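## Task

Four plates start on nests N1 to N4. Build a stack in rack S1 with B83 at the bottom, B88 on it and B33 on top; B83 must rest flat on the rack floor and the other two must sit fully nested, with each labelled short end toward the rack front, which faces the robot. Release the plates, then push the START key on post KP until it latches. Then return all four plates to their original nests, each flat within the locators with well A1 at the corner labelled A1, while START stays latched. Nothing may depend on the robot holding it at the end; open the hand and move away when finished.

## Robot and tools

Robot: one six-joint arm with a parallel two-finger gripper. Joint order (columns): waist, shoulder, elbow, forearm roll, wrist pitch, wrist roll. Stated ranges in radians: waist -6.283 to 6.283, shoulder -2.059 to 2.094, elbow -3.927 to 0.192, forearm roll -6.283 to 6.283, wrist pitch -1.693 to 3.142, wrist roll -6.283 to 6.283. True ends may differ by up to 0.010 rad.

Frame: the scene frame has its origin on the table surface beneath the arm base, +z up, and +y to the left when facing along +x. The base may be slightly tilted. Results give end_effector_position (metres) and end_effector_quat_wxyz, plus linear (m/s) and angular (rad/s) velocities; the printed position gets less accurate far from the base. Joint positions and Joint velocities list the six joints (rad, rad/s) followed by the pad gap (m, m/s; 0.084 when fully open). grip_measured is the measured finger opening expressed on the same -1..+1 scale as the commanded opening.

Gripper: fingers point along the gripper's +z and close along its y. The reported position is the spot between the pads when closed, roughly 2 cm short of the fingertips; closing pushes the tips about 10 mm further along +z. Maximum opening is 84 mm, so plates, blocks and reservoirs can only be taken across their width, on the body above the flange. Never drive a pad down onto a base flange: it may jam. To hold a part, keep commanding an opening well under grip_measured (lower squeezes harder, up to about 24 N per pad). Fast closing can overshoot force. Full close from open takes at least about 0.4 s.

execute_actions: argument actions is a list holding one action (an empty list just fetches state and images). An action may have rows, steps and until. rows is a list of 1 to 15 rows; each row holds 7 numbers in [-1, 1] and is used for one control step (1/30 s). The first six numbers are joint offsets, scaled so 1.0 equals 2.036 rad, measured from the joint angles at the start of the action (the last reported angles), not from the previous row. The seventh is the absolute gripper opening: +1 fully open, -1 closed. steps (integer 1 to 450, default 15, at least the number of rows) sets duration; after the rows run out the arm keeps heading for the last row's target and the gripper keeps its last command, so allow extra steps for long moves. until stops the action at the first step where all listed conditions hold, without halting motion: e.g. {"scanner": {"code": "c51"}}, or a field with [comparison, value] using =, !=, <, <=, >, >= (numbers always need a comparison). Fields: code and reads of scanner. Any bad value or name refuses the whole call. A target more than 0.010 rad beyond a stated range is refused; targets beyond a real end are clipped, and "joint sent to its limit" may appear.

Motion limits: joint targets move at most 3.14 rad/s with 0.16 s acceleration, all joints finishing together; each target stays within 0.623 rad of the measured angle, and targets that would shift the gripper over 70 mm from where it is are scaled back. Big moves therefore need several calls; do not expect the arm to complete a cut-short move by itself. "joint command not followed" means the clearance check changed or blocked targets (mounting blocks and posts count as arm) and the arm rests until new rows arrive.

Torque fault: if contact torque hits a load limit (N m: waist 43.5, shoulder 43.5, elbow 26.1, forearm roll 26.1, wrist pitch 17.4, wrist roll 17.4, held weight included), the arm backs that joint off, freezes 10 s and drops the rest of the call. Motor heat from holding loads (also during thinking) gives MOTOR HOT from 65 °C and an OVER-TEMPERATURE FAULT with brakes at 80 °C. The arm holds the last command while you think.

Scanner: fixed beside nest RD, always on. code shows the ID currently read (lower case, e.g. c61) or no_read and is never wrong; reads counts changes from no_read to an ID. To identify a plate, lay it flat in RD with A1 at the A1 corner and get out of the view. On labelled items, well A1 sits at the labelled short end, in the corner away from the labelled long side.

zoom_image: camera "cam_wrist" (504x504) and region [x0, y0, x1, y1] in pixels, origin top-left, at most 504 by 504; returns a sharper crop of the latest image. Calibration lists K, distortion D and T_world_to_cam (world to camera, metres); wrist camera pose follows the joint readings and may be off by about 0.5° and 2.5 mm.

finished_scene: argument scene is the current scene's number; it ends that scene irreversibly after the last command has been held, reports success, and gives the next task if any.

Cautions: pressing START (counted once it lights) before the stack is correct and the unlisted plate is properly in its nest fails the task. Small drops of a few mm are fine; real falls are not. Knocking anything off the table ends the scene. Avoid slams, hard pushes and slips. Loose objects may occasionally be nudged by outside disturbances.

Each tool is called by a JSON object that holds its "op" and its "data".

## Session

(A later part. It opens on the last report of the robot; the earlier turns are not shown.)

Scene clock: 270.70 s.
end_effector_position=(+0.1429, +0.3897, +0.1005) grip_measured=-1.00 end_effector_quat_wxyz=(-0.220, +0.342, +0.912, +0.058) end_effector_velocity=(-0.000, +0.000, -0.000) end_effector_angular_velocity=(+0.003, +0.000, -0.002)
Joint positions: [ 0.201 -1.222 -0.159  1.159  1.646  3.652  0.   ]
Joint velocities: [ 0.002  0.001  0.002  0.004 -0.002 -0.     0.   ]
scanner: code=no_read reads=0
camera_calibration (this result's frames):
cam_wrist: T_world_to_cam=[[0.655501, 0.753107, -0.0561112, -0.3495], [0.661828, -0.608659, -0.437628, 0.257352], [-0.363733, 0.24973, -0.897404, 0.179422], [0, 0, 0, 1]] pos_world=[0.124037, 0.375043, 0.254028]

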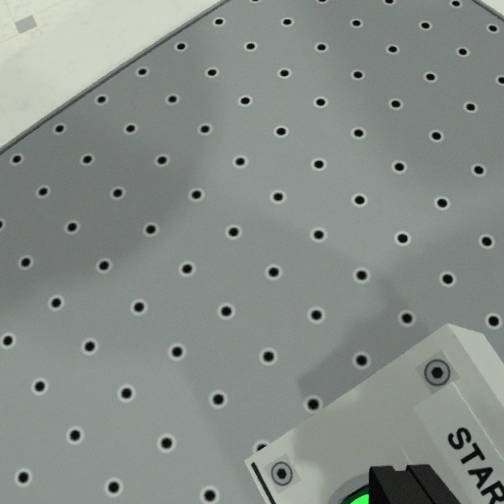

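Back off.

{"op": "execute_actions", "data": {"actions": [{"rows":[[-0.0771,0.0206,-0.0226,-0.0196,0.0712,0,-1]],"steps":16}]}}

Scene clock: 272.90 s.
end_effector_position=(+0.1499, +0.3841, +0.1184) grip_measured=-1.00 end_effector_quat_wxyz=(-0.224, +0.369, +0.900, +0.050) end_effector_velocity=(+0.003, +0.001, +0.001) end_effector_angular_velocity=(-0.003, -0.012, +0.002)
Joint positions: [ 0.045 -1.18  -0.204  1.119  1.791  3.652  0.   ]
Joint velocities: [-0.005 -0.001 -0.006 -0.001 -0.004  0.     0.   ]
scanner: code=no_read reads=0
camera_calibration (this result's frames):
cam_wrist: T_world_to_cam=[[0.69372, 0.715042, -0.0864128, -0.336423], [0.618748, -0.653065, -0.436643, 0.280536], [-0.368651, 0.24944, -0.895475, 0.200136], [0, 0, 0, 1]] pos_world=[0.133582, 0.373843, 0.27264]

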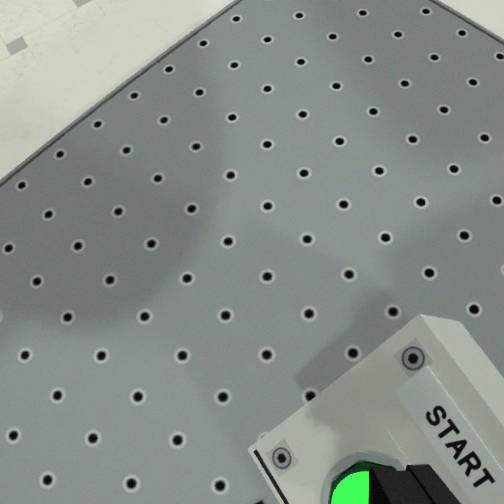

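{"op": "execute_actions", "data": {"actions": [{"rows":[[-0.094,0.0136,-0.0179,-0.0296,0.0841,0,-1],[-0.094,0.0136,-0.0179,-0.0296,0.0841,0,-1],[-0.094,0.0136,-0.0179,-0.0296,0.0841,0,-1],[-0.094,0.0136,-0.0179,-0.0296,0.0841,0,-1],[-0.094,0.0136,-0.0179,-0.0296,0.0841,0,-1],[-0.094,0.0136,-0.0179,-0.0296,0.0841,0,-1],[-0.197,0.0653,-0.1076,-0.1017,-0.0334,-0.8993,-1]],"steps":34}]}}

{"op": "execute_actions", "data": {"actions": [{"rows":[[-0.0643,0.3826,-0.1631,-0.0344,-0.0928,0.0275,-1]],"steps":26}]}}

Scene clock: 276.83 s.
end_effector_position=(+0.2650, +0.3208, +0.1990) grip_measured=-1.00 end_effector_quat_wxyz=(+0.000, -0.428, +0.904, -0.001) end_effector_velocity=(+0.000, -0.001, +0.000) end_effector_angular_velocity=(-0.001, -0.001, +0.010)
Joint positions: [-0.356 -1.047 -0.423  0.912  1.724  1.823  0.   ]
Joint velocities: [-0.001  0.001  0.    -0.001 -0.001 -0.012  0.   ]
scanner: code=no_read reads=0
camera_calibration (this result's frames):
cam_wrist: T_world_to_cam=[[-0.765941, 0.642866, -0.00753529, 0.0303062], [0.642871, 0.765971, 0.00212509, -0.345754], [0.00713797, -0.00321652, -0.999969, 0.332759], [0, 0, 0, 1]] pos_world=[0.243112, 0.246425, 0.333712]

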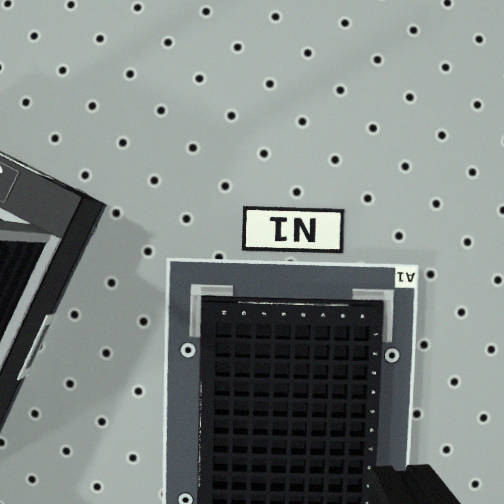

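Scene clock: 277.70 s.
end_effector_position=(+0.3843, +0.1722, +0.2364) grip_measured=-1.00 end_effector_quat_wxyz=(-0.001, -0.202, +0.979, -0.001) end_effector_velocity=(-0.001, -0.004, -0.002) end_effector_angular_velocity=(+0.004, +0.004, -0.010)
Joint positions: [-0.486 -0.27  -0.755  0.842  1.535  1.879  0.   ]
Joint velocities: [-0.002  0.012  0.    -0.001 -0.002 -0.     0.   ]
scanner: code=no_read reads=0
camera_calibration (this result's frames):
cam_wrist: T_world_to_cam=[[-0.384627, 0.923048, -0.00670835, 0.0224651], [0.923068, 0.384636, 0.0000709007, -0.350182], [0.00264572, -0.00616499, -0.999977, 0.371021], [0, 0, 0, 1]] pos_world=[0.330901, 0.116244, 0.371188]

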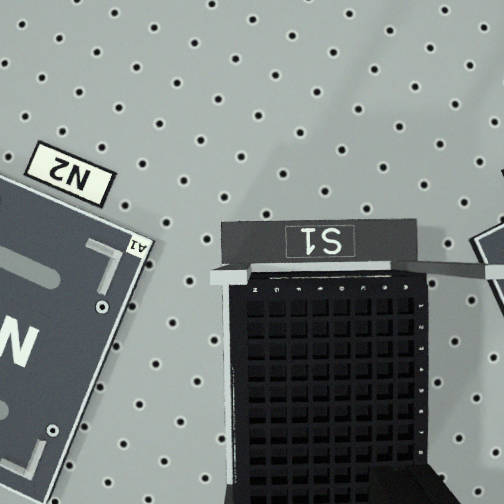

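{"op": "execute_actions", "data": {"actions": [{"rows":[[0,0,0,0,0,0,1],[0,0,0,0,0,0,1],[0,0,0,0,0,0,1],[0,0,0,0,0,0,1],[0.0701,0.0034,0.0486,0.0416,-0.0779,-0.0039,1],[0.0701,0.0034,0.0486,0.0416,-0.0779,-0.0039,1],[0.0701,0.0034,0.0486,0.0416,-0.0779,-0.0039,1],[0.0701,0.0034,0.0486,0.0416,-0.0779,-0.0039,1],[0.0701,0.0034,0.0486,0.0416,-0.0779,-0.0039,1],[0.1243,0.0133,0.0751,0.0771,-0.1326,-0.0098,1],[0.1243,0.0133,0.0751,0.0771,-0.1326,-0.0098,1],[0.1243,0.0133,0.0751,0.0771,-0.1326,-0.0098,1],[0.1243,0.0133,0.0751,0.0771,-0.1326,-0.0098,1],[0.1591,0.0241,0.0874,0.1031,-0.166,-0.0182,1]],"steps":27}]}}

Scene clock: 281.83 s.
end_effector_position=(+0.3866, +0.1701, +0.1154) grip_measured=+1.00 end_effector_quat_wxyz=(-0.000, -0.204, +0.979, -0.000) end_effector_velocity=(-0.003, -0.001, -0.003) end_effector_angular_velocity=(+0.004, +0.007, -0.005)
Joint positions: [-0.163 -0.222 -0.577  1.052  1.197  1.842  0.084]
Joint velocities: [ 0.004  0.002  0.007  0.002 -0.    -0.001  0.   ]
scanner: code=no_read reads=0
camera_calibration (this result's frames):
cam_wrist: T_world_to_cam=[[-0.388001, 0.921641, -0.0057606, 0.0258964], [0.921648, 0.38802, 0.00254216, -0.351807], [0.00457818, -0.00432288, -0.99998, 0.249025], [0, 0, 0, 1]] pos_world=[0.33315, 0.113718, 0.250064]

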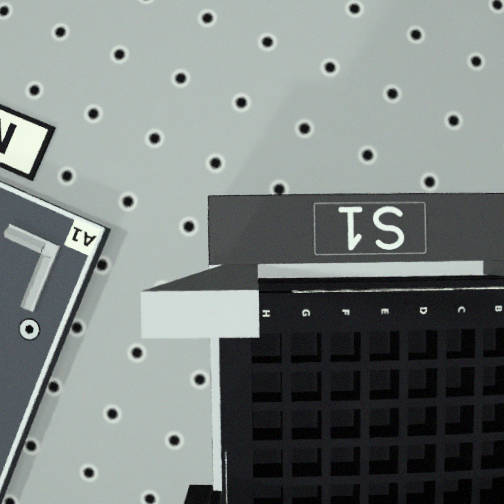

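Δ to G_top [.036,.015,.008,.028,-.033,-.009], grip.

{"op": "execute_actions", "data": {"actions": [{"rows":[[0.0177,0.0074,0.0039,0.0138,-0.0162,-0.0044,1],[0.0177,0.0074,0.0039,0.0138,-0.0162,-0.0044,1],[0.0177,0.0074,0.0039,0.0138,-0.0162,-0.0044,1],[0.0177,0.0074,0.0039,0.0138,-0.0162,-0.0044,1],[0.0177,0.0074,0.0039,0.0138,-0.0162,-0.0044,1],[0.0177,0.0074,0.0039,0.0138,-0.0162,-0.0044,1],[0.0177,0.0074,0.0039,0.0138,-0.0162,-0.0044,1],[0.0177,0.0074,0.0039,0.0138,-0.0162,-0.0044,1],[0.0177,0.0074,0.0039,0.0138,-0.0162,-0.0044,1],[0.0177,0.0074,0.0039,0.0138,-0.0162,-0.0044,1],[0.0177,0.0074,0.0039,0.0138,-0.0162,-0.0044,1],[0.0177,0.0074,0.0039,0.0138,-0.0162,-0.0044,1],[0.0177,0.0074,0.0039,0.0138,-0.0162,-0.0044,0]],"steps":24}]}}

Scene clock: 284.90 s.
end_effector_position=(+0.3869, +0.1702, +0.1032) grip_measured=+0.94 end_effector_quat_wxyz=(-0.000, -0.205, +0.979, -0.000) end_effector_velocity=(+0.000, +0.000, -0.000) end_effector_angular_velocity=(-0.000, -0.000, +0.001)
Joint positions: [-0.127 -0.207 -0.57   1.08   1.164  1.833  0.082]
Joint velocities: [ 0.     0.    -0.001  0.    -0.001 -0.     0.   ]
scanner: code=no_read reads=0
camera_calibration (this result's frames):
cam_wrist: T_world_to_cam=[[-0.388954, 0.921239, -0.00584536, 0.0262484], [0.921246, 0.388972, 0.00240261, -0.352132], [0.00448706, -0.00445051, -0.99998, 0.236886], [0, 0, 0, 1]] pos_world=[0.333547, 0.113843, 0.237881]

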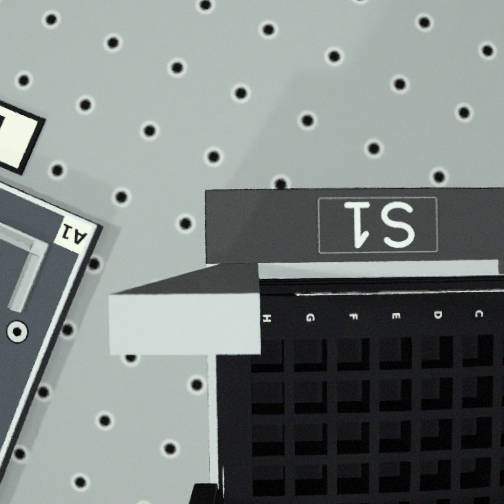

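{"op": "execute_actions", "data": {"actions": [{"rows":[[-0.0119,-0.0046,-0.0031,-0.0095,0.0113,0.0035,0],[-0.0119,-0.0046,-0.0031,-0.0095,0.0113,0.0035,0],[-0.0119,-0.0046,-0.0031,-0.0095,0.0113,0.0035,0],[-0.0238,-0.0089,-0.0065,-0.0188,0.0226,0.0069,0],[-0.0238,-0.0089,-0.0065,-0.0188,0.0226,0.0069,0],[-0.0238,-0.0089,-0.0065,-0.0188,0.0226,0.0069,0],[-0.038,-0.0137,-0.0108,-0.0296,0.0361,0.0101,0],[-0.038,-0.0137,-0.0108,-0.0296,0.0361,0.0101,0],[-0.038,-0.0137,-0.0108,-0.0296,0.0361,0.0101,0],[-0.0521,-0.0177,-0.0157,-0.0398,0.0496,0.0128,0],[-0.0521,-0.0177,-0.0157,-0.0398,0.0496,0.0128,0],[-0.0521,-0.0177,-0.0157,-0.0398,0.0496,0.0128,0],[-0.0658,-0.021,-0.0213,-0.0494,0.0631,0.015,0],[-0.0658,-0.021,-0.0213,-0.0494,0.0631,0.015,0],[-0.0793,-0.0236,-0.0276,-0.0584,0.0766,0.0167,0]],"steps":25}]}}

{"op": "execute_actions", "data": {"actions": [{"rows":[[-0.0135,-0.0022,-0.007,-0.0087,0.0139,0.0012,0],[-0.0135,-0.0022,-0.007,-0.0087,0.0139,0.0012,0],[-0.0135,-0.0022,-0.007,-0.0087,0.0139,0.0012,0],[-0.0269,-0.0039,-0.0146,-0.0169,0.0277,0.002,0],[-0.0269,-0.0039,-0.0146,-0.0169,0.0277,0.002,0],[-0.0269,-0.0039,-0.0146,-0.0169,0.0277,0.002,0],[-0.0379,-0.0039,-0.0222,-0.0235,0.0397,0.0023,0],[-0.0379,-0.0039,-0.0222,-0.0235,0.0397,0.0023,0],[-0.0489,-0.0039,-0.0299,-0.03,0.0516,0.0025,0],[-0.0489,-0.0039,-0.0299,-0.03,0.0516,0.0025,0],[-0.06,-0.0041,-0.0375,-0.0367,0.0637,0.0025,0],[-0.06,-0.0041,-0.0375,-0.0367,0.0637,0.0025,0],[-0.071,-0.0044,-0.0451,-0.0433,0.0757,0.0025,0],[-0.071,-0.0044,-0.0451,-0.0433,0.0757,0.0025,0],[-0.0975,-0.0063,-0.0633,-0.0585,0.1051,0.0049,0]],"steps":25}]}}

{"op": "execute_actions", "data": {"actions": [{"rows":[[-0.0241,0.2515,-0.142,-0.0064,-0.0619,0.0766,0]],"steps":24}]}}

Scene clock: 293.80 s.
end_effector_position=(+0.3866, +0.1697, +0.1595) grip_measured=+0.93 end_effector_quat_wxyz=(-0.000, -0.202, +0.979, -0.000) end_effector_velocity=(-0.000, +0.000, +0.000) end_effector_angular_velocity=(+0.001, +0.001, -0.001)
Joint positions: [-0.288 -0.255 -0.626  0.962  1.32   1.866  0.082]
Joint velocities: [-0.001  0.    -0.001 -0.001  0.002  0.001 -0.   ]
scanner: code=no_read reads=0
camera_calibration (this result's frames):
cam_wrist: T_world_to_cam=[[-0.383773, 0.923411, -0.00545929, 0.0245893], [0.92342, 0.383788, 0.00185774, -0.351666], [0.00381067, -0.00432826, -0.999983, 0.293406], [0, 0, 0, 1]] pos_world=[0.333054, 0.113529, 0.294188]

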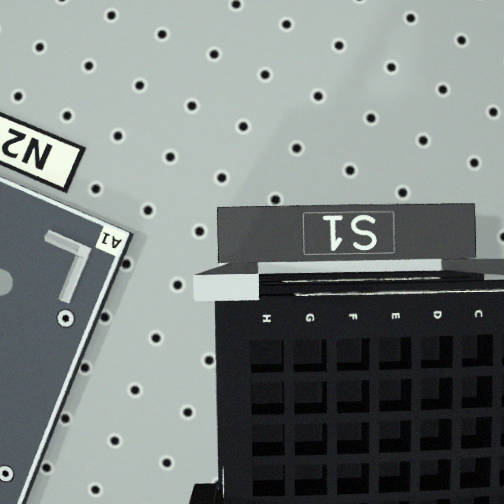

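Scene clock: 294.63 s.
end_effector_position=(+0.3840, +0.1711, +0.2356) grip_measured=+0.94 end_effector_quat_wxyz=(-0.001, -0.202, +0.979, -0.000) end_effector_velocity=(+0.001, +0.001, +0.001) end_effector_angular_velocity=(-0.001, -0.000, +0.003)
Joint positions: [-0.486 -0.267 -0.754  0.843  1.534  1.876  0.082]
Joint velocities: [ 0.001  0.    -0.004  0.     0.001 -0.     0.   ]
scanner: code=no_read reads=0
camera_calibration (this result's frames):
cam_wrist: T_world_to_cam=[[-0.383722, 0.923434, -0.00520759, 0.0225764], [0.923447, 0.383725, -0.000320691, -0.349415], [0.00170215, -0.00493199, -0.999986, 0.370423], [0, 0, 0, 1]] pos_world=[0.330699, 0.115058, 0.370424]

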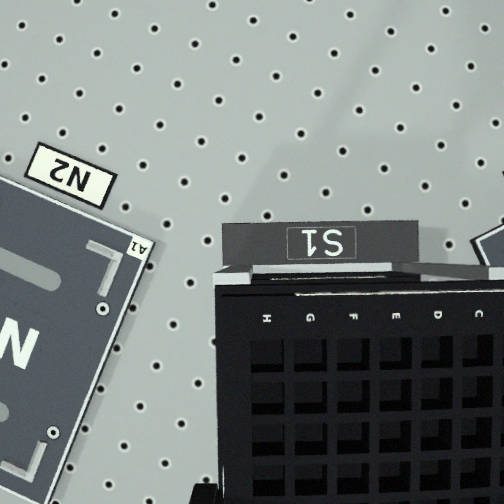

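Scene clock: 295.43 s.
end_effector_position=(+0.4429, +0.0317, +0.2301) grip_measured=+0.94 end_effector_quat_wxyz=(-0.001, -0.030, +1.000, -0.003) end_effector_velocity=(-0.001, -0.003, -0.001) end_effector_angular_velocity=(+0.001, +0.002, -0.007)
Joint positions: [-0.535  0.243 -1.042  0.83   1.408  2.032  0.082]
Joint velocities: [-0.001  0.009 -0.001 -0.001 -0.002  0.001 -0.   ]
scanner: code=no_read reads=0
camera_calibration (this result's frames):
cam_wrist: T_world_to_cam=[[-0.0467655, 0.998836, -0.0118021, 0.0237887], [0.998905, 0.0467799, 0.000950915, -0.373358], [0.00150191, -0.0117447, -0.99993, 0.364398], [0, 0, 0, 1]] pos_world=[0.373514, -0.00201565, 0.365008]

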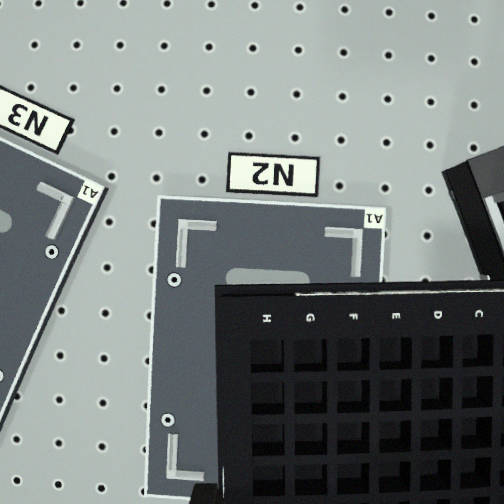

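{"op": "execute_actions", "data": {"actions": [{"rows":[[0.028,0.335,-0.0815,0.0938,-0.1636,0.0216,0]],"steps":32}]}}

{"op": "execute_actions", "data": {"actions": [{"rows":[[0.0108,0.007,0.0003,0.0133,-0.0068,-0.0071,0]],"steps":14}]}}

Scene clock: 297.90 s.
end_effector_position=(+0.3934, -0.1752, +0.0637) grip_measured=+0.94 end_effector_quat_wxyz=(-0.000, +0.198, +0.980, -0.000) end_effector_velocity=(-0.000, -0.001, -0.001) end_effector_angular_velocity=(-0.001, +0.001, -0.001)
Joint positions: [-0.478  0.925 -1.208  1.02   1.075  2.076  0.082]
Joint velocities: [ 0.     0.004 -0.003  0.    -0.001  0.     0.   ]
scanner: code=no_read reads=0
camera_calibration (this result's frames):
cam_wrist: T_world_to_cam=[[0.400643, 0.916215, -0.00593109, 0.0352489], [0.916234, -0.400638, 0.00201059, -0.359985], [-0.000534093, -0.0062398, -0.99998, 0.197489], [0, 0, 0, 1]] pos_world=[0.315814, -0.175287, 0.198418]

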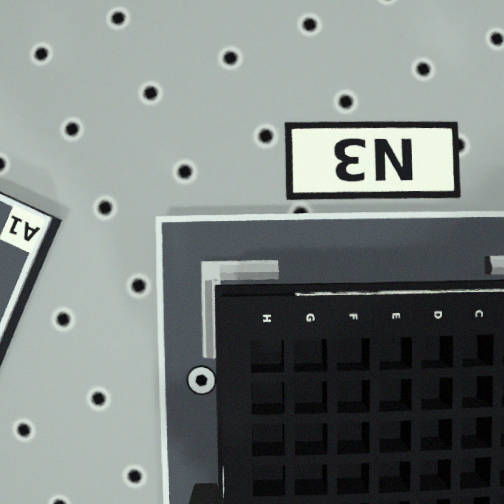

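Scene clock: 298.37 s.
end_effector_position=(+0.3939, -0.1750, +0.0525) grip_measured=+0.94 end_effector_quat_wxyz=(+0.000, +0.197, +0.980, -0.001) end_effector_velocity=(-0.003, +0.000, -0.002) end_effector_angular_velocity=(+0.003, +0.004, -0.006)
Joint positions: [-0.456  0.939 -1.208  1.048  1.061  2.062  0.082]
Joint velocities: [ 0.001  0.003  0.005  0.    -0.     0.    -0.   ]
scanner: code=no_read reads=0
camera_calibration (this result's frames):
cam_wrist: T_world_to_cam=[[0.397604, 0.917532, -0.00674471, 0.0363478], [0.917557, -0.39759, 0.00336658, -0.360408], [0.00040732, -0.00752722, -0.999972, 0.185611], [0, 0, 0, 1]] pos_world=[0.316167, -0.175248, 0.187065]

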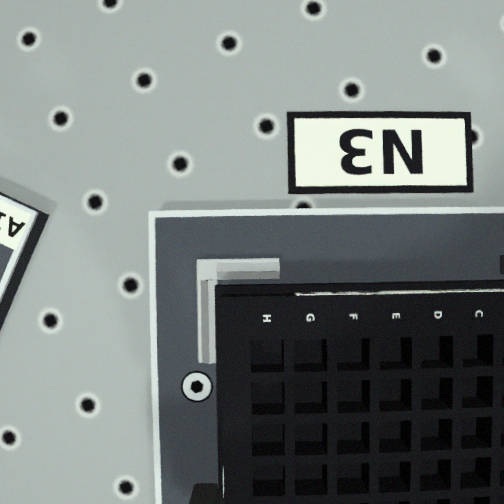

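{"op": "execute_actions", "data": {"actions": [{"rows":[[0.0051,0.0033,0.0004,0.0063,-0.0032,-0.0034,0],[0.0051,0.0033,0.0004,0.0063,-0.0032,-0.0034,0],[0.0051,0.0033,0.0004,0.0063,-0.0032,-0.0034,0],[0.0051,0.0033,0.0004,0.0063,-0.0032,-0.0034,0],[0.0102,0.0066,0.0007,0.0126,-0.0064,-0.0067,0]],"steps":16}]}}

Scene clock: 300.37 s.
end_effector_position=(+0.3935, -0.1748, +0.0416) grip_measured=+0.94 end_effector_quat_wxyz=(+0.000, +0.196, +0.981, -0.001) end_effector_velocity=(-0.000, -0.000, -0.000) end_effector_angular_velocity=(+0.000, +0.000, -0.001)
Joint positions: [-0.436  0.952 -1.207  1.073  1.048  2.048  0.082]
Joint velocities: [ 0.     0.     0.001  0.    -0.    -0.     0.   ]
scanner: code=no_read reads=0
camera_calibration (this result's frames):
cam_wrist: T_world_to_cam=[[0.395743, 0.918328, -0.00782057, 0.0371711], [0.918361, -0.395723, 0.00391233, -0.359957], [0.000498021, -0.00873038, -0.999962, 0.174552], [0, 0, 0, 1]] pos_world=[0.315773, -0.175055, 0.176244]

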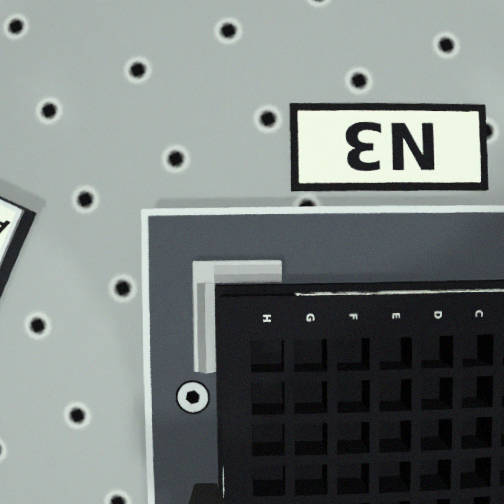

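{"op": "execute_actions", "data": {"actions": [{"rows":[[0,0,0,0,0,0,1],[0,0,0,0,0,0,1],[0,0,0,0,0,0,1],[0,0,0,0,0,0,1],[0,0,0,0,0,0,1],[0,0,0,0,0,0,1],[-0.021,-0.0136,-0.001,-0.0259,0.0132,0.0138,1]],"steps":18}]}}

{"op": "execute_actions", "data": {"actions": [{"rows":[[-0.028,-0.335,0.0815,-0.0938,0.1636,-0.0216,1]],"steps":24}]}}

{"op": "execute_actions", "data": {"actions": [{"rows":[[0.0241,-0.2515,0.142,0.0064,0.0619,-0.0766,1]],"steps":24}]}}

Scene clock: 302.73 s.
end_effector_position=(+0.3929, -0.1751, +0.0634) grip_measured=+1.00 end_effector_quat_wxyz=(-0.001, +0.199, +0.980, +0.000) end_effector_velocity=(+0.002, -0.000, +0.001) end_effector_angular_velocity=(-0.002, -0.001, +0.002)
Joint positions: [-0.478  0.925 -1.208  1.021  1.075  2.076  0.084]
Joint velocities: [ 0.     0.    -0.003  0.    -0.    -0.     0.   ]
scanner: code=no_read reads=0
camera_calibration (this result's frames):
cam_wrist: T_world_to_cam=[[0.401311, 0.915925, -0.0055356, 0.0350144], [0.915941, -0.401311, 0.00116503, -0.359455], [-0.00115442, -0.00553783, -0.999984, 0.1975], [0, 0, 0, 1]] pos_world=[0.315416, -0.17523, 0.198109]

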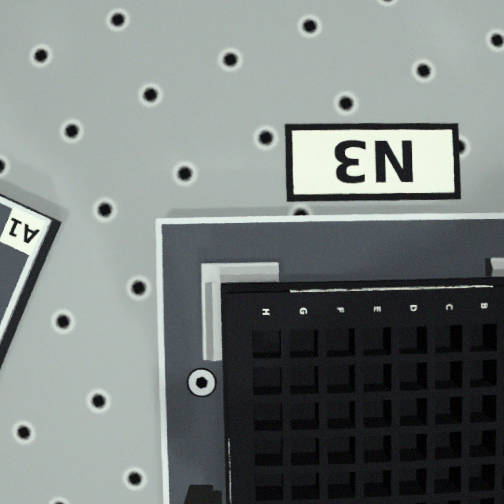

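Scene clock: 303.53 s.
end_effector_position=(+0.4408, +0.0305, +0.2277) grip_measured=+1.00 end_effector_quat_wxyz=(-0.003, -0.027, +1.000, -0.001) end_effector_velocity=(+0.010, +0.004, +0.010) end_effector_angular_velocity=(-0.019, -0.016, +0.025)
Joint positions: [-0.535  0.247 -1.038  0.83   1.408  2.032  0.084]
Joint velocities: [-0.001 -0.011 -0.024  0.    -0.001  0.     0.   ]
scanner: code=no_read reads=0
camera_calibration (this result's frames):
cam_wrist: T_world_to_cam=[[-0.0410402, 0.999131, -0.00730526, 0.0212839], [0.999155, 0.041022, -0.00262458, -0.370319], [-0.00232262, -0.0074068, -0.99997, 0.363562], [0, 0, 0, 1]] pos_world=[0.371724, -0.00338132, 0.362735]

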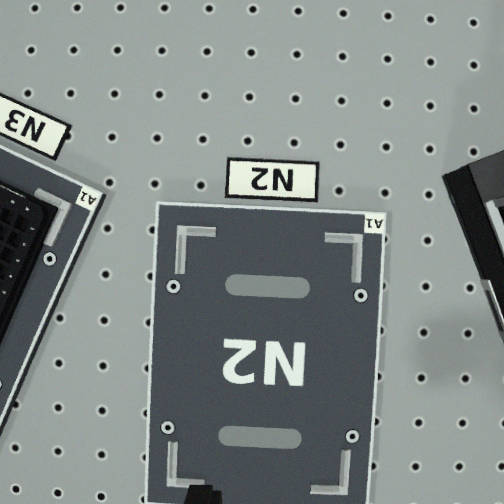

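Scene clock: 304.33 s.
end_effector_position=(+0.3824, +0.1697, +0.2336) grip_measured=+1.00 end_effector_quat_wxyz=(-0.003, -0.199, +0.980, +0.002) end_effector_velocity=(+0.000, +0.002, +0.001) end_effector_angular_velocity=(-0.002, -0.002, +0.006)
Joint positions: [-0.486 -0.263 -0.749  0.843  1.534  1.876  0.084]
Joint velocities: [ 0.001 -0.008  0.001  0.001  0.001 -0.     0.   ]
scanner: code=no_read reads=0
camera_calibration (this result's frames):
cam_wrist: T_world_to_cam=[[-0.378164, 0.925739, 0.000130625, 0.0195017], [0.925736, 0.378163, -0.00251431, -0.346843], [-0.00237699, -0.000829896, -0.999997, 0.369274], [0, 0, 0, 1]] pos_world=[0.329338, 0.113416, 0.368399]

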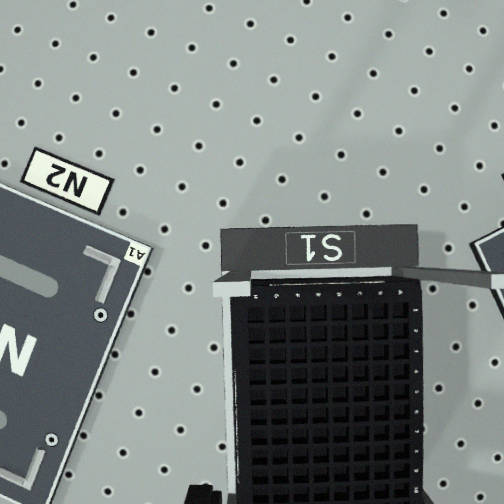

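{"op": "execute_actions", "data": {"actions": [{"rows":[[0.0701,0,0.0457,0.0411,-0.0775,-0.0025,1],[0.0701,0,0.0457,0.0411,-0.0775,-0.0025,1],[0.0701,0,0.0457,0.0411,-0.0775,-0.0025,1],[0.0701,0,0.0457,0.0411,-0.0775,-0.0025,1],[0.0701,0,0.0457,0.0411,-0.0775,-0.0025,1],[0.1243,0.0098,0.0722,0.0766,-0.1321,-0.0083,1],[0.1243,0.0098,0.0722,0.0766,-0.1321,-0.0083,1],[0.1243,0.0098,0.0722,0.0766,-0.1321,-0.0083,1],[0.1243,0.0098,0.0722,0.0766,-0.1321,-0.0083,1],[0.1758,0.027,0.0889,0.1164,-0.1817,-0.0216,1]],"steps":25}]}}

Scene clock: 307.53 s.
end_effector_position=(+0.3867, +0.1701, +0.1038) grip_measured=+1.00 end_effector_quat_wxyz=(+0.000, -0.205, +0.979, -0.001) end_effector_velocity=(-0.002, -0.000, -0.002) end_effector_angular_velocity=(+0.002, +0.005, -0.003)
Joint positions: [-0.129 -0.209 -0.569  1.079  1.164  1.833  0.084]
Joint velocities: [ 0.004  0.002  0.003  0.002 -0.    -0.     0.   ]
scanner: code=no_read reads=0
camera_calibration (this result's frames):
cam_wrist: T_world_to_cam=[[-0.389154, 0.921146, -0.00697739, 0.0265576], [0.921157, 0.38918, 0.00298074, -0.351962], [0.00546116, -0.0052673, -0.999971, 0.23717], [0, 0, 0, 1]] pos_world=[0.333252, 0.113762, 0.238398]

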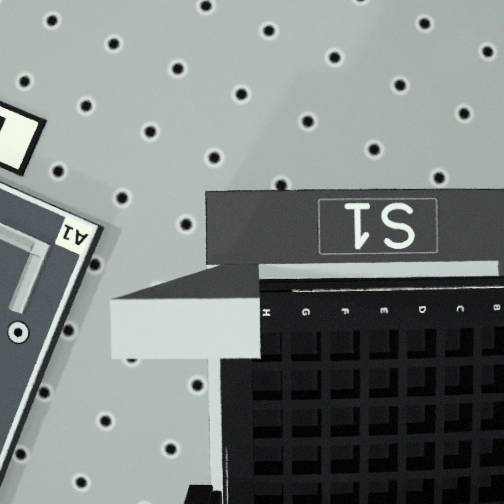

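Target [-.090,-.191,-.560,1.111,1.129,1.821].

{"op": "execute_actions", "data": {"actions": [{"rows":[[0.0192,0.0088,0.0044,0.0157,-0.0172,-0.0059,1],[0.0192,0.0088,0.0044,0.0157,-0.0172,-0.0059,1],[0.0192,0.0088,0.0044,0.0157,-0.0172,-0.0059,1],[0.0192,0.0088,0.0044,0.0157,-0.0172,-0.0059,1],[0.0192,0.0088,0.0044,0.0157,-0.0172,-0.0059,1],[0.0192,0.0088,0.0044,0.0157,-0.0172,-0.0059,1],[0.0192,0.0088,0.0044,0.0157,-0.0172,-0.0059,1],[0.0192,0.0088,0.0044,0.0157,-0.0172,-0.0059,1],[0.0192,0.0088,0.0044,0.0157,-0.0172,-0.0059,1],[0.0192,0.0088,0.0044,0.0157,-0.0172,-0.0059,1],[0.0192,0.0088,0.0044,0.0157,-0.0172,-0.0059,1],[0.0192,0.0088,0.0044,0.0157,-0.0172,-0.0059,1],[0.0192,0.0088,0.0044,0.0157,-0.0172,-0.0059,0]],"steps":24}]}}

Scene clock: 311.13 s.
end_effector_position=(+0.3860, +0.1698, +0.0902) grip_measured=+0.94 end_effector_quat_wxyz=(-0.000, -0.205, +0.979, -0.001) end_effector_velocity=(-0.000, +0.000, -0.000) end_effector_angular_velocity=(+0.001, +0.000, -0.001)
Joint positions: [-0.09  -0.191 -0.56   1.111  1.129  1.82   0.082]
Joint velocities: [0.    0.    0.    0.001 0.    0.    0.   ]
scanner: code=no_read reads=0
camera_calibration (this result's frames):
cam_wrist: T_world_to_cam=[[-0.389428, 0.921034, -0.00647519, 0.0264942], [0.921047, 0.389447, 0.00184432, -0.351099], [0.00422043, -0.00524572, -0.999977, 0.224041], [0, 0, 0, 1]] pos_world=[0.332751, 0.113508, 0.224855]

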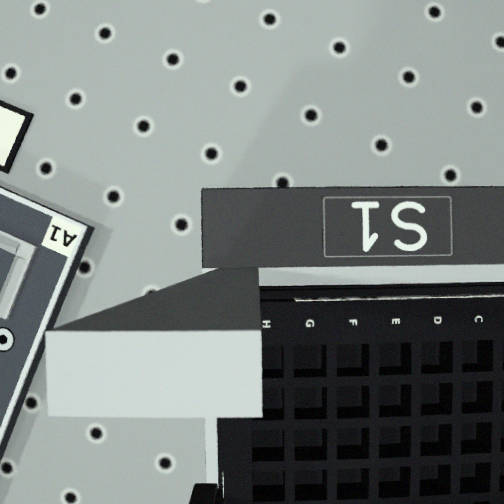

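{"op": "execute_actions", "data": {"actions": [{"rows":[[-0.0095,-0.0043,-0.0016,-0.0079,0.0088,0.0027,0],[-0.0095,-0.0043,-0.0016,-0.0079,0.0088,0.0027,0],[-0.0095,-0.0043,-0.0016,-0.0079,0.0088,0.0027,0],[-0.019,-0.0084,-0.0033,-0.0156,0.0175,0.0053,0]],"steps":13}]}}

{"op": "execute_actions", "data": {"actions": [{"rows":[[-0.0119,-0.0046,-0.0031,-0.0095,0.0113,0.0035,0],[-0.0119,-0.0046,-0.0031,-0.0095,0.0113,0.0035,0],[-0.0119,-0.0046,-0.0031,-0.0095,0.0113,0.0035,0],[-0.0238,-0.0089,-0.0065,-0.0188,0.0226,0.0069,0],[-0.0238,-0.0089,-0.0065,-0.0188,0.0226,0.0069,0],[-0.0238,-0.0089,-0.0065,-0.0188,0.0226,0.0069,0],[-0.038,-0.0137,-0.0108,-0.0296,0.0361,0.0101,0],[-0.038,-0.0137,-0.0108,-0.0296,0.0361,0.0101,0],[-0.038,-0.0137,-0.0108,-0.0296,0.0361,0.0101,0],[-0.0521,-0.0177,-0.0157,-0.0398,0.0496,0.0128,0],[-0.0521,-0.0177,-0.0157,-0.0398,0.0496,0.0128,0],[-0.0521,-0.0177,-0.0157,-0.0398,0.0496,0.0128,0],[-0.0658,-0.021,-0.0213,-0.0494,0.0631,0.015,0],[-0.0658,-0.021,-0.0213,-0.0494,0.0631,0.015,0],[-0.0793,-0.0236,-0.0276,-0.0584,0.0766,0.0167,0]],"steps":25}]}}

{"op": "execute_actions", "data": {"actions": [{"rows":[[-0.0135,-0.0022,-0.007,-0.0087,0.0139,0.0012,0],[-0.0135,-0.0022,-0.007,-0.0087,0.0139,0.0012,0],[-0.0135,-0.0022,-0.007,-0.0087,0.0139,0.0012,0],[-0.0269,-0.0039,-0.0146,-0.0169,0.0277,0.002,0],[-0.0269,-0.0039,-0.0146,-0.0169,0.0277,0.002,0],[-0.0269,-0.0039,-0.0146,-0.0169,0.0277,0.002,0],[-0.0379,-0.0039,-0.0222,-0.0235,0.0397,0.0023,0],[-0.0379,-0.0039,-0.0222,-0.0235,0.0397,0.0023,0],[-0.0489,-0.0039,-0.0299,-0.03,0.0516,0.0025,0],[-0.0489,-0.0039,-0.0299,-0.03,0.0516,0.0025,0],[-0.06,-0.0041,-0.0375,-0.0367,0.0637,0.0025,0],[-0.06,-0.0041,-0.0375,-0.0367,0.0637,0.0025,0],[-0.071,-0.0044,-0.0451,-0.0433,0.0757,0.0025,0],[-0.071,-0.0044,-0.0451,-0.0433,0.0757,0.0025,0],[-0.0975,-0.0063,-0.0633,-0.0585,0.1051,0.0049,0]],"steps":25}]}}

{"op": "execute_actions", "data": {"actions": [{"rows":[[-0.0241,0.2515,-0.142,-0.0064,-0.0619,0.0766,0]],"steps":22}]}}

{"op": "execute_actions", "data": {"actions": [{"rows":[[-0.1287,0.309,-0.192,-0.0673,-0.0211,0.004,0]],"steps":26}]}}

Scene clock: 316.63 s.
end_effector_position=(+0.3854, +0.1697, +0.1028) grip_measured=+0.93 end_effector_quat_wxyz=(-0.001, -0.204, +0.979, +0.000) end_effector_velocity=(+0.000, -0.000, +0.001) end_effector_angular_velocity=(-0.001, -0.001, +0.001)
Joint positions: [-0.128 -0.208 -0.566  1.08   1.165  1.831  0.082]
Joint velocities: [-0.001 -0.001 -0.    -0.001  0.    -0.     0.   ]
scanner: code=no_read reads=0
camera_calibration (this result's frames):
cam_wrist: T_world_to_cam=[[-0.387979, 0.921656, -0.0048041, 0.0256668], [0.921664, 0.387989, 0.00110775, -0.350419], [0.0028849, -0.00399798, -0.999988, 0.237026], [0, 0, 0, 1]] pos_world=[0.332243, 0.11325, 0.237535]

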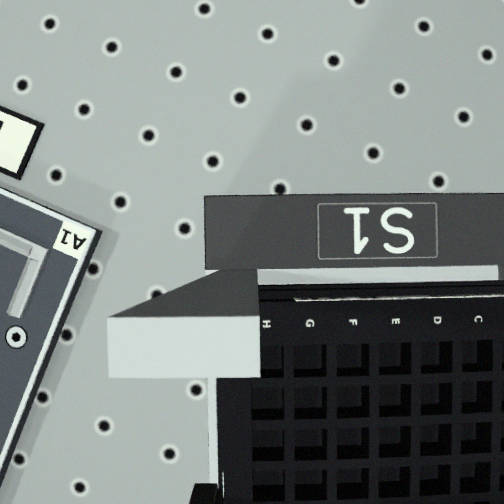

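Scene clock: 317.47 s.
end_effector_position=(+0.3854, +0.1691, +0.1591) grip_measured=+0.93 end_effector_quat_wxyz=(-0.001, -0.202, +0.979, +0.000) end_effector_velocity=(-0.000, +0.000, +0.000) end_effector_angular_velocity=(+0.000, +0.001, -0.000)
Joint positions: [-0.289 -0.256 -0.623  0.961  1.32   1.865  0.082]
Joint velocities: [-0.001 -0.    -0.    -0.001  0.002  0.001 -0.   ]
scanner: code=no_read reads=0
camera_calibration (this result's frames):
cam_wrist: T_world_to_cam=[[-0.382879, 0.923787, -0.004581, 0.0240618], [0.923794, 0.382888, 0.00117436, -0.350259], [0.00283886, -0.00378226, -0.999989, 0.293273], [0, 0, 0, 1]] pos_world=[0.331947, 0.112991, 0.293791]

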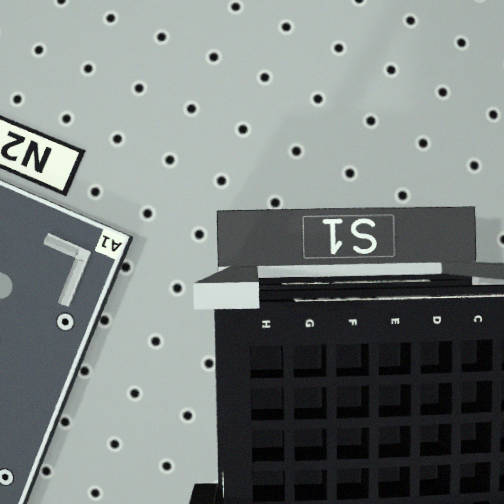

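Scene clock: 318.30 s.
end_effector_position=(+0.3829, +0.1707, +0.2351) grip_measured=+0.93 end_effector_quat_wxyz=(-0.002, -0.201, +0.979, +0.000) end_effector_velocity=(+0.001, +0.001, +0.000) end_effector_angular_velocity=(-0.000, -0.001, +0.003)
Joint positions: [-0.487 -0.268 -0.75   0.842  1.534  1.875  0.082]
Joint velocities: [ 0.001  0.    -0.003  0.001  0.    -0.     0.   ]
scanner: code=no_read reads=0
camera_calibration (this result's frames):
cam_wrist: T_world_to_cam=[[-0.382833, 0.92381, -0.0038919, 0.0218176], [0.923817, 0.382832, -0.000801371, -0.348116], [0.000749633, -0.0039022, -0.999992, 0.370053], [0, 0, 0, 1]] pos_world=[0.329671, 0.114559, 0.369856]

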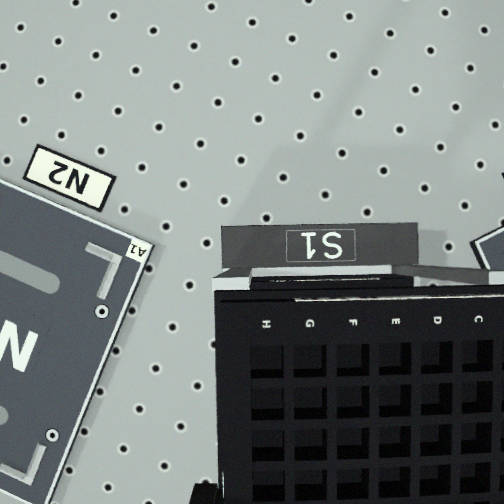

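Scene clock: 319.03 s.
end_effector_position=(+0.4418, +0.0318, +0.2298) grip_measured=+0.93 end_effector_quat_wxyz=(-0.001, -0.030, +1.000, -0.003) end_effector_velocity=(-0.004, -0.005, -0.005) end_effector_angular_velocity=(+0.009, +0.007, -0.015)
Joint positions: [-0.536  0.242 -1.039  0.829  1.408  2.031  0.082]
Joint velocities: [-0.001  0.014  0.006 -0.    -0.001  0.     0.   ]
scanner: code=no_read reads=0
camera_calibration (this result's frames):
cam_wrist: T_world_to_cam=[[-0.046621, 0.998853, -0.0108851, 0.0233291], [0.998912, 0.046628, 0.000389905, -0.372163], [0.000897006, -0.010855, -0.999941, 0.364399], [0, 0, 0, 1]] pos_world=[0.372519, -0.00199357, 0.364777]

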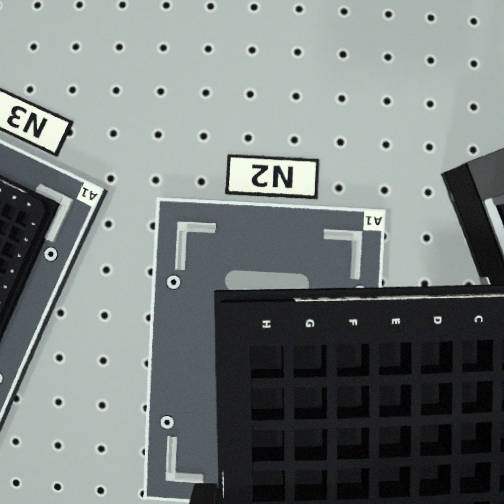

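Scene clock: 319.90 s.
end_effector_position=(+0.3804, -0.2018, +0.2369) grip_measured=+0.93 end_effector_quat_wxyz=(+0.003, +0.118, +0.993, +0.007) end_effector_velocity=(-0.013, -0.004, -0.012) end_effector_angular_velocity=(+0.024, +0.009, -0.027)
Joint positions: [-0.797  0.868 -1.43   0.692  1.366  2.039  0.082]
Joint velocities: [-0.006  0.022  0.016 -0.003 -0.002 -0.    -0.   ]
scanner: code=no_read reads=0
camera_calibration (this result's frames):
cam_wrist: T_world_to_cam=[[0.246668, 0.96906, 0.00884556, 0.131629], [0.969065, -0.246726, 0.0062674, -0.349177], [0.00825591, 0.00702596, -0.999941, 0.369763], [0, 0, 0, 1]] pos_world=[0.302854, -0.216305, 0.370766]

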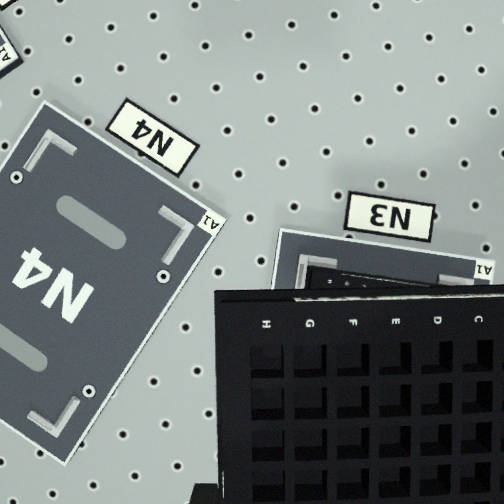

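{"op": "execute_actions", "data": {"actions": []}}

Scene clock: 327.13 s.
end_effector_position=(+0.3795, -0.2025, +0.2362) grip_measured=+0.93 end_effector_quat_wxyz=(+0.003, +0.119, +0.993, +0.008) end_effector_velocity=(+0.000, -0.000, +0.000) end_effector_angular_velocity=(-0.000, -0.000, +0.001)
Joint positions: [-0.798  0.871 -1.43   0.692  1.365  2.039  0.082]
Joint velocities: [-0.     0.    -0.001  0.     0.    -0.001  0.   ]
scanner: code=no_read reads=0
camera_calibration (this result's frames):
cam_wrist: T_world_to_cam=[[0.248762, 0.968512, 0.0101238, 0.131329], [0.96853, -0.248828, 0.00585887, -0.348538], [0.00819348, 0.00834778, -0.999932, 0.36943], [0, 0, 0, 1]] pos_world=[0.301873, -0.217003, 0.370117]

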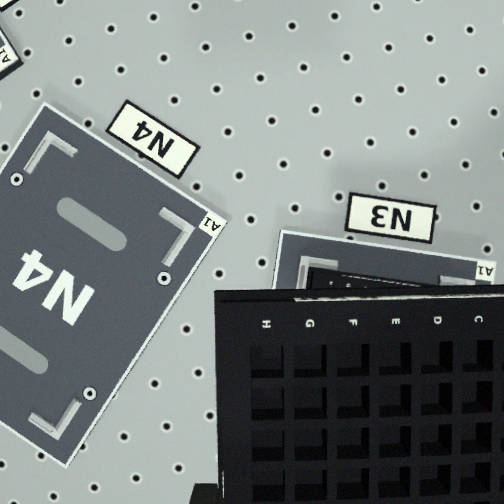

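{"op": "execute_actions", "data": {"actions": [{"rows":[[0.029,0.2328,-0.0432,0.0693,-0.1508,0.1655,0]],"steps":30}]}}

{"op": "execute_actions", "data": {"actions": [{"rows":[[0.0088,0.0069,-0.0015,0.0118,-0.0059,-0.0049,0]],"steps":12}]}}

Scene clock: 329.73 s.
end_effector_position=(+0.2931, -0.3241, +0.0617) grip_measured=+0.93 end_effector_quat_wxyz=(-0.001, +0.407, +0.913, +0.000) end_effector_velocity=(+0.001, -0.001, +0.001) end_effector_angular_velocity=(-0.003, -0.001, +0.001)
Joint positions: [-0.739  1.344 -1.518  0.833  1.059  2.376  0.082]
Joint velocities: [ 0.     0.001 -0.003  0.    -0.002  0.     0.   ]
scanner: code=no_read reads=0
camera_calibration (this result's frames):
cam_wrist: T_world_to_cam=[[0.752296, 0.658803, -0.00539404, 0.0253076], [0.658815, -0.752305, 0.000657084, -0.366206], [-0.00362508, -0.004048, -0.999985, 0.196098], [0, 0, 0, 1]] pos_world=[0.222934, -0.291377, 0.196472]

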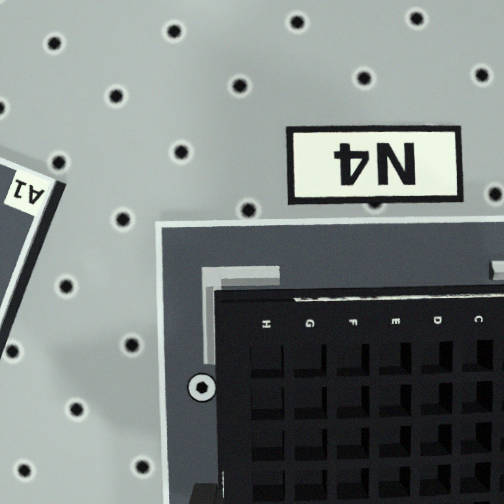

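Scene clock: 330.13 s.
end_effector_position=(+0.2953, -0.3249, +0.0525) grip_measured=+0.93 end_effector_quat_wxyz=(+0.001, +0.406, +0.914, -0.000) end_effector_velocity=(-0.001, +0.001, -0.001) end_effector_angular_velocity=(+0.002, +0.001, -0.002)
Joint positions: [-0.721  1.358 -1.522  0.857  1.046  2.366  0.082]
Joint velocities: [ 0.     0.001  0.002  0.     0.     0.    -0.   ]
scanner: code=no_read reads=0
camera_calibration (this result's frames):
cam_wrist: T_world_to_cam=[[0.751018, 0.660258, -0.00548747, 0.0250934], [0.660281, -0.751002, 0.00500951, -0.368485], [-0.000813531, -0.0073855, -0.999972, 0.184973], [0, 0, 0, 1]] pos_world=[0.224609, -0.291935, 0.186951]

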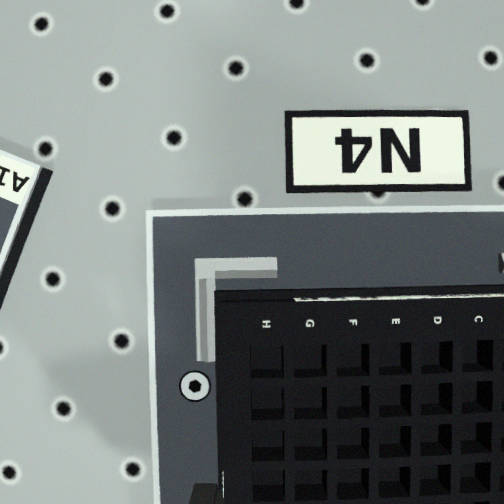

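{"op": "execute_actions", "data": {"actions": [{"rows":[[0.0061,0.0056,0.0008,0.0079,-0.0037,-0.0039,0]],"steps":12}]}}

Scene clock: 333.00 s.
end_effector_position=(+0.2938, -0.3242, +0.0439) grip_measured=+0.93 end_effector_quat_wxyz=(-0.000, +0.407, +0.913, +0.001) end_effector_velocity=(+0.000, -0.001, +0.000) end_effector_angular_velocity=(-0.002, -0.001, +0.000)
Joint positions: [-0.709  1.369 -1.52   0.873  1.039  2.358  0.082]
Joint velocities: [ 0.     0.    -0.001  0.001 -0.002 -0.     0.   ]
scanner: code=no_read reads=0
camera_calibration (this result's frames):
cam_wrist: T_world_to_cam=[[0.752024, 0.65912, -0.00443991, 0.0249559], [0.659132, -0.752024, 0.00206027, -0.366837], [-0.00198095, -0.00447586, -0.999988, 0.177652], [0, 0, 0, 1]] pos_world=[0.223379, -0.291524, 0.178517]

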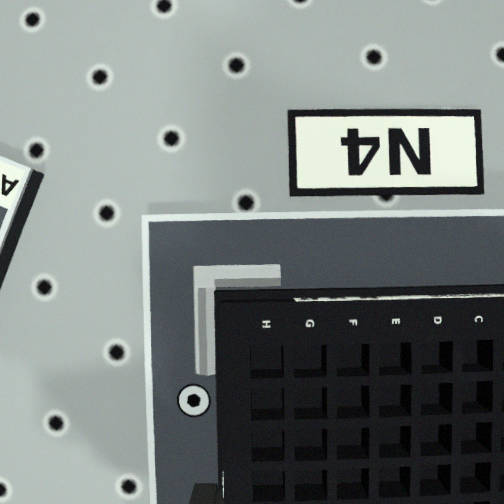

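{"op": "execute_actions", "data": {"actions": [{"rows":[[0.0006,0.0003,-0.0012,0,0,0,0],[0.0006,0.0003,-0.0012,0,0,0,0],[0.0006,0.0003,-0.0012,0,0,0,0],[0.0006,0.0003,-0.0012,0,0,0,0],[0.0026,0.002,-0.0013,0.0025,-0.0012,-0.0011,0]],"steps":12}]}}

{"op": "execute_actions", "data": {"actions": [{"rows":[[0,0,0,0,0,0,1]],"steps":8}]}}

Scene clock: 335.03 s.
end_effector_position=(+0.2942, -0.3244, +0.0416) grip_measured=+0.94 end_effector_quat_wxyz=(-0.000, +0.406, +0.914, +0.000) end_effector_velocity=(+0.000, -0.000, -0.000) end_effector_angular_velocity=(-0.002, -0.000, +0.000)
Joint positions: [-0.704  1.373 -1.522  0.878  1.037  2.356  0.082]
Joint velocities: [ 0.001  0.     0.     0.001 -0.002 -0.     0.   ]
scanner: code=no_read reads=0
camera_calibration (this result's frames):
cam_wrist: T_world_to_cam=[[0.751156, 0.660106, -0.00492906, 0.025354], [0.66012, -0.751158, 0.00188602, -0.367193], [-0.00245753, -0.00467047, -0.999986, 0.175472], [0, 0, 0, 1]] pos_world=[0.223778, -0.291737, 0.176287]

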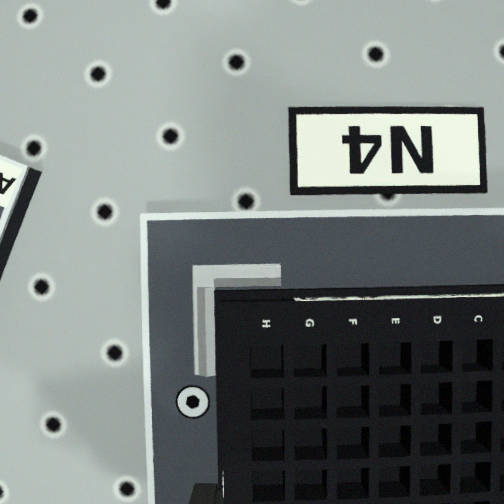

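Scene clock: 335.30 s.
end_effector_position=(+0.2952, -0.3250, +0.0422) grip_measured=+1.00 end_effector_quat_wxyz=(+0.001, +0.406, +0.914, -0.000) end_effector_velocity=(-0.009, +0.004, -0.006) end_effector_angular_velocity=(+0.018, +0.009, -0.011)
Joint positions: [-0.704  1.372 -1.523  0.878  1.036  2.356  0.084]
Joint velocities: [-0.002  0.004  0.015 -0.004  0.006 -0.    -0.   ]
scanner: code=no_read reads=0
camera_calibration (this result's frames):
cam_wrist: T_world_to_cam=[[0.750355, 0.66101, -0.0057491, 0.025529], [0.661033, -0.750344, 0.00429879, -0.368408], [-0.00147226, -0.00702596, -0.999974, 0.175004], [0, 0, 0, 1]] pos_world=[0.224632, -0.292078, 0.17673]

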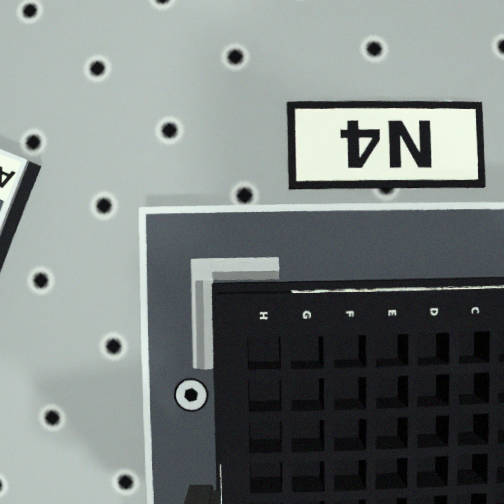

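{"op": "zoom_image", "data": {"camera": "cam_wrist", "region": [140, 240, 340, 504]}}

Region (140, 240, 340, 504) of cam_wrist's 504x504 image, scaled by 1.909, with more detail than that image has; it fills the left 382 columns of this view, and the rest is white.

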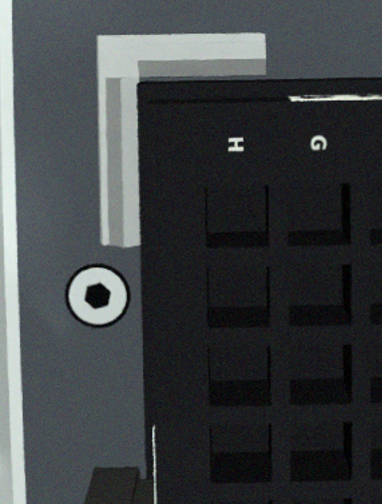

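{"op": "execute_actions", "data": {"actions": [{"rows":[[0.0011,0.0006,-0.0022,0,0,0,1]],"steps":10}]}}

Scene clock: 338.17 s.
end_effector_position=(+0.2967, -0.3255, +0.0422) grip_measured=+1.00 end_effector_quat_wxyz=(+0.001, +0.404, +0.915, -0.001) end_effector_velocity=(-0.001, +0.000, -0.001) end_effector_angular_velocity=(+0.001, +0.001, -0.002)
Joint positions: [-0.702  1.374 -1.528  0.878  1.036  2.356  0.084]
Joint velocities: [-0.     0.001  0.001 -0.    -0.     0.     0.   ]
scanner: code=no_read reads=0
camera_calibration (this result's frames):
cam_wrist: T_world_to_cam=[[0.74812, 0.663522, -0.00735394, 0.026357], [0.66356, -0.748105, 0.00513746, -0.369863], [-0.0020927, -0.00872322, -0.99996, 0.174649], [0, 0, 0, 1]] pos_world=[0.226074, -0.292662, 0.176736]

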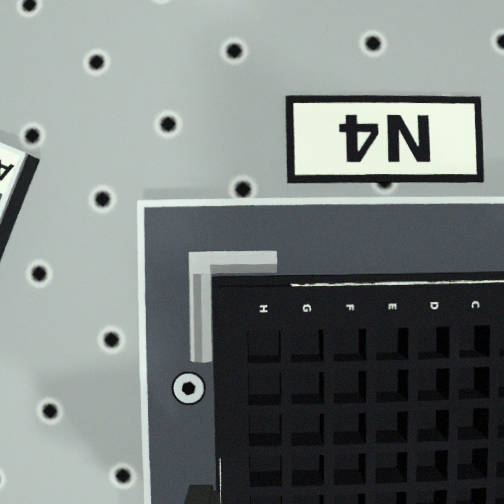

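Fine. Back off slightly and lift.

{"op": "execute_actions", "data": {"actions": [{"rows":[[-0.0008,-0.0004,0.0016,0,0,0,1],[-0.0008,-0.0004,0.0016,0,0,0,1],[-0.0008,-0.0004,0.0016,0,0,0,1],[-0.0008,-0.0004,0.0016,0,0,0,1],[-0.0098,-0.008,0.0021,-0.0116,0.0056,0.0052,1],[-0.0098,-0.008,0.0021,-0.0116,0.0056,0.0052,1],[-0.0098,-0.008,0.0021,-0.0116,0.0056,0.0052,1],[-0.0188,-0.0156,0.0026,-0.0232,0.0112,0.0104,1],[-0.0188,-0.0156,0.0026,-0.0232,0.0112,0.0104,1],[-0.0188,-0.0156,0.0026,-0.0232,0.0112,0.0104,1],[-0.0278,-0.0232,0.0031,-0.0348,0.0168,0.0156,1],[-0.0278,-0.0232,0.0031,-0.0348,0.0168,0.0156,1],[-0.0278,-0.0232,0.0031,-0.0348,0.0168,0.0156,1],[-0.0472,-0.2461,0.0457,-0.0914,0.1616,-0.1547,1]],"steps":40}]}}

{"op": "execute_actions", "data": {"actions": [{"rows":[[0.1287,-0.309,0.192,0.0673,0.0211,-0.004,1]],"steps":22}]}}

Scene clock: 342.27 s.
end_effector_position=(+0.3803, -0.2035, +0.2366) grip_measured=+1.00 end_effector_quat_wxyz=(+0.003, +0.119, +0.993, +0.007) end_effector_velocity=(+0.001, +0.001, +0.002) end_effector_angular_velocity=(-0.003, -0.001, +0.003)
Joint positions: [-0.798  0.874 -1.435  0.692  1.365  2.041  0.084]
Joint velocities: [-0.    -0.005  0.    -0.     0.001 -0.001 -0.   ]
scanner: code=no_read reads=0
camera_calibration (this result's frames):
cam_wrist: T_world_to_cam=[[0.249505, 0.968334, 0.00874742, 0.132116], [0.968334, -0.249567, 0.00678469, -0.349871], [0.00875291, 0.0067776, -0.999939, 0.369255], [0, 0, 0, 1]] pos_world=[0.302596, -0.217752, 0.370451]

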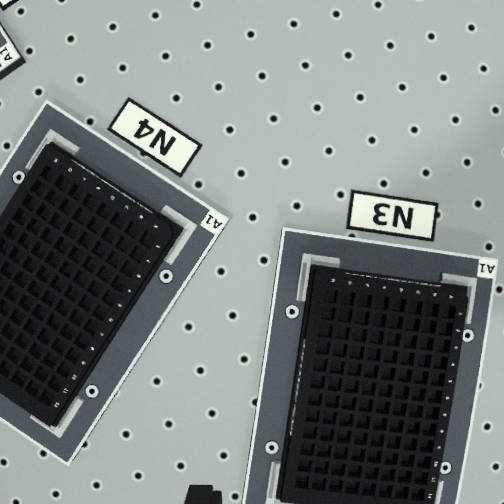

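Scene clock: 343.00 s.
end_effector_position=(+0.4417, +0.0296, +0.2294) grip_measured=+1.00 end_effector_quat_wxyz=(-0.001, -0.027, +1.000, -0.002) end_effector_velocity=(+0.003, +0.000, +0.002) end_effector_angular_velocity=(-0.003, -0.004, +0.004)
Joint positions: [-0.537  0.248 -1.042  0.829  1.408  2.033  0.084]
Joint velocities: [-0.     0.001 -0.007  0.002 -0.    -0.     0.   ]
scanner: code=no_read reads=0
camera_calibration (this result's frames):
cam_wrist: T_world_to_cam=[[-0.0410837, 0.999106, -0.00994875, 0.022825], [0.999156, 0.0410842, -0.000148679, -0.371731], [0.00026019, -0.00994646, -0.99995, 0.364199], [0, 0, 0, 1]] pos_world=[0.37226, -0.00390986, 0.364353]

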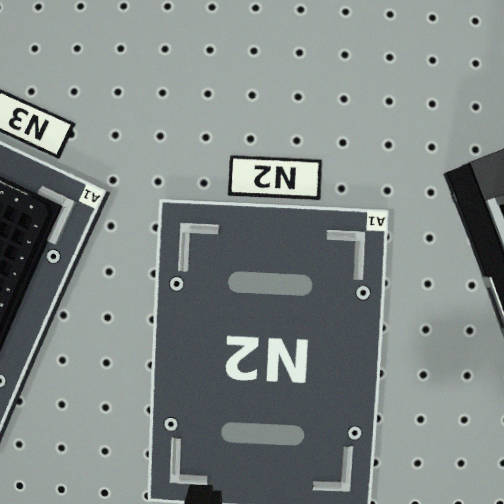

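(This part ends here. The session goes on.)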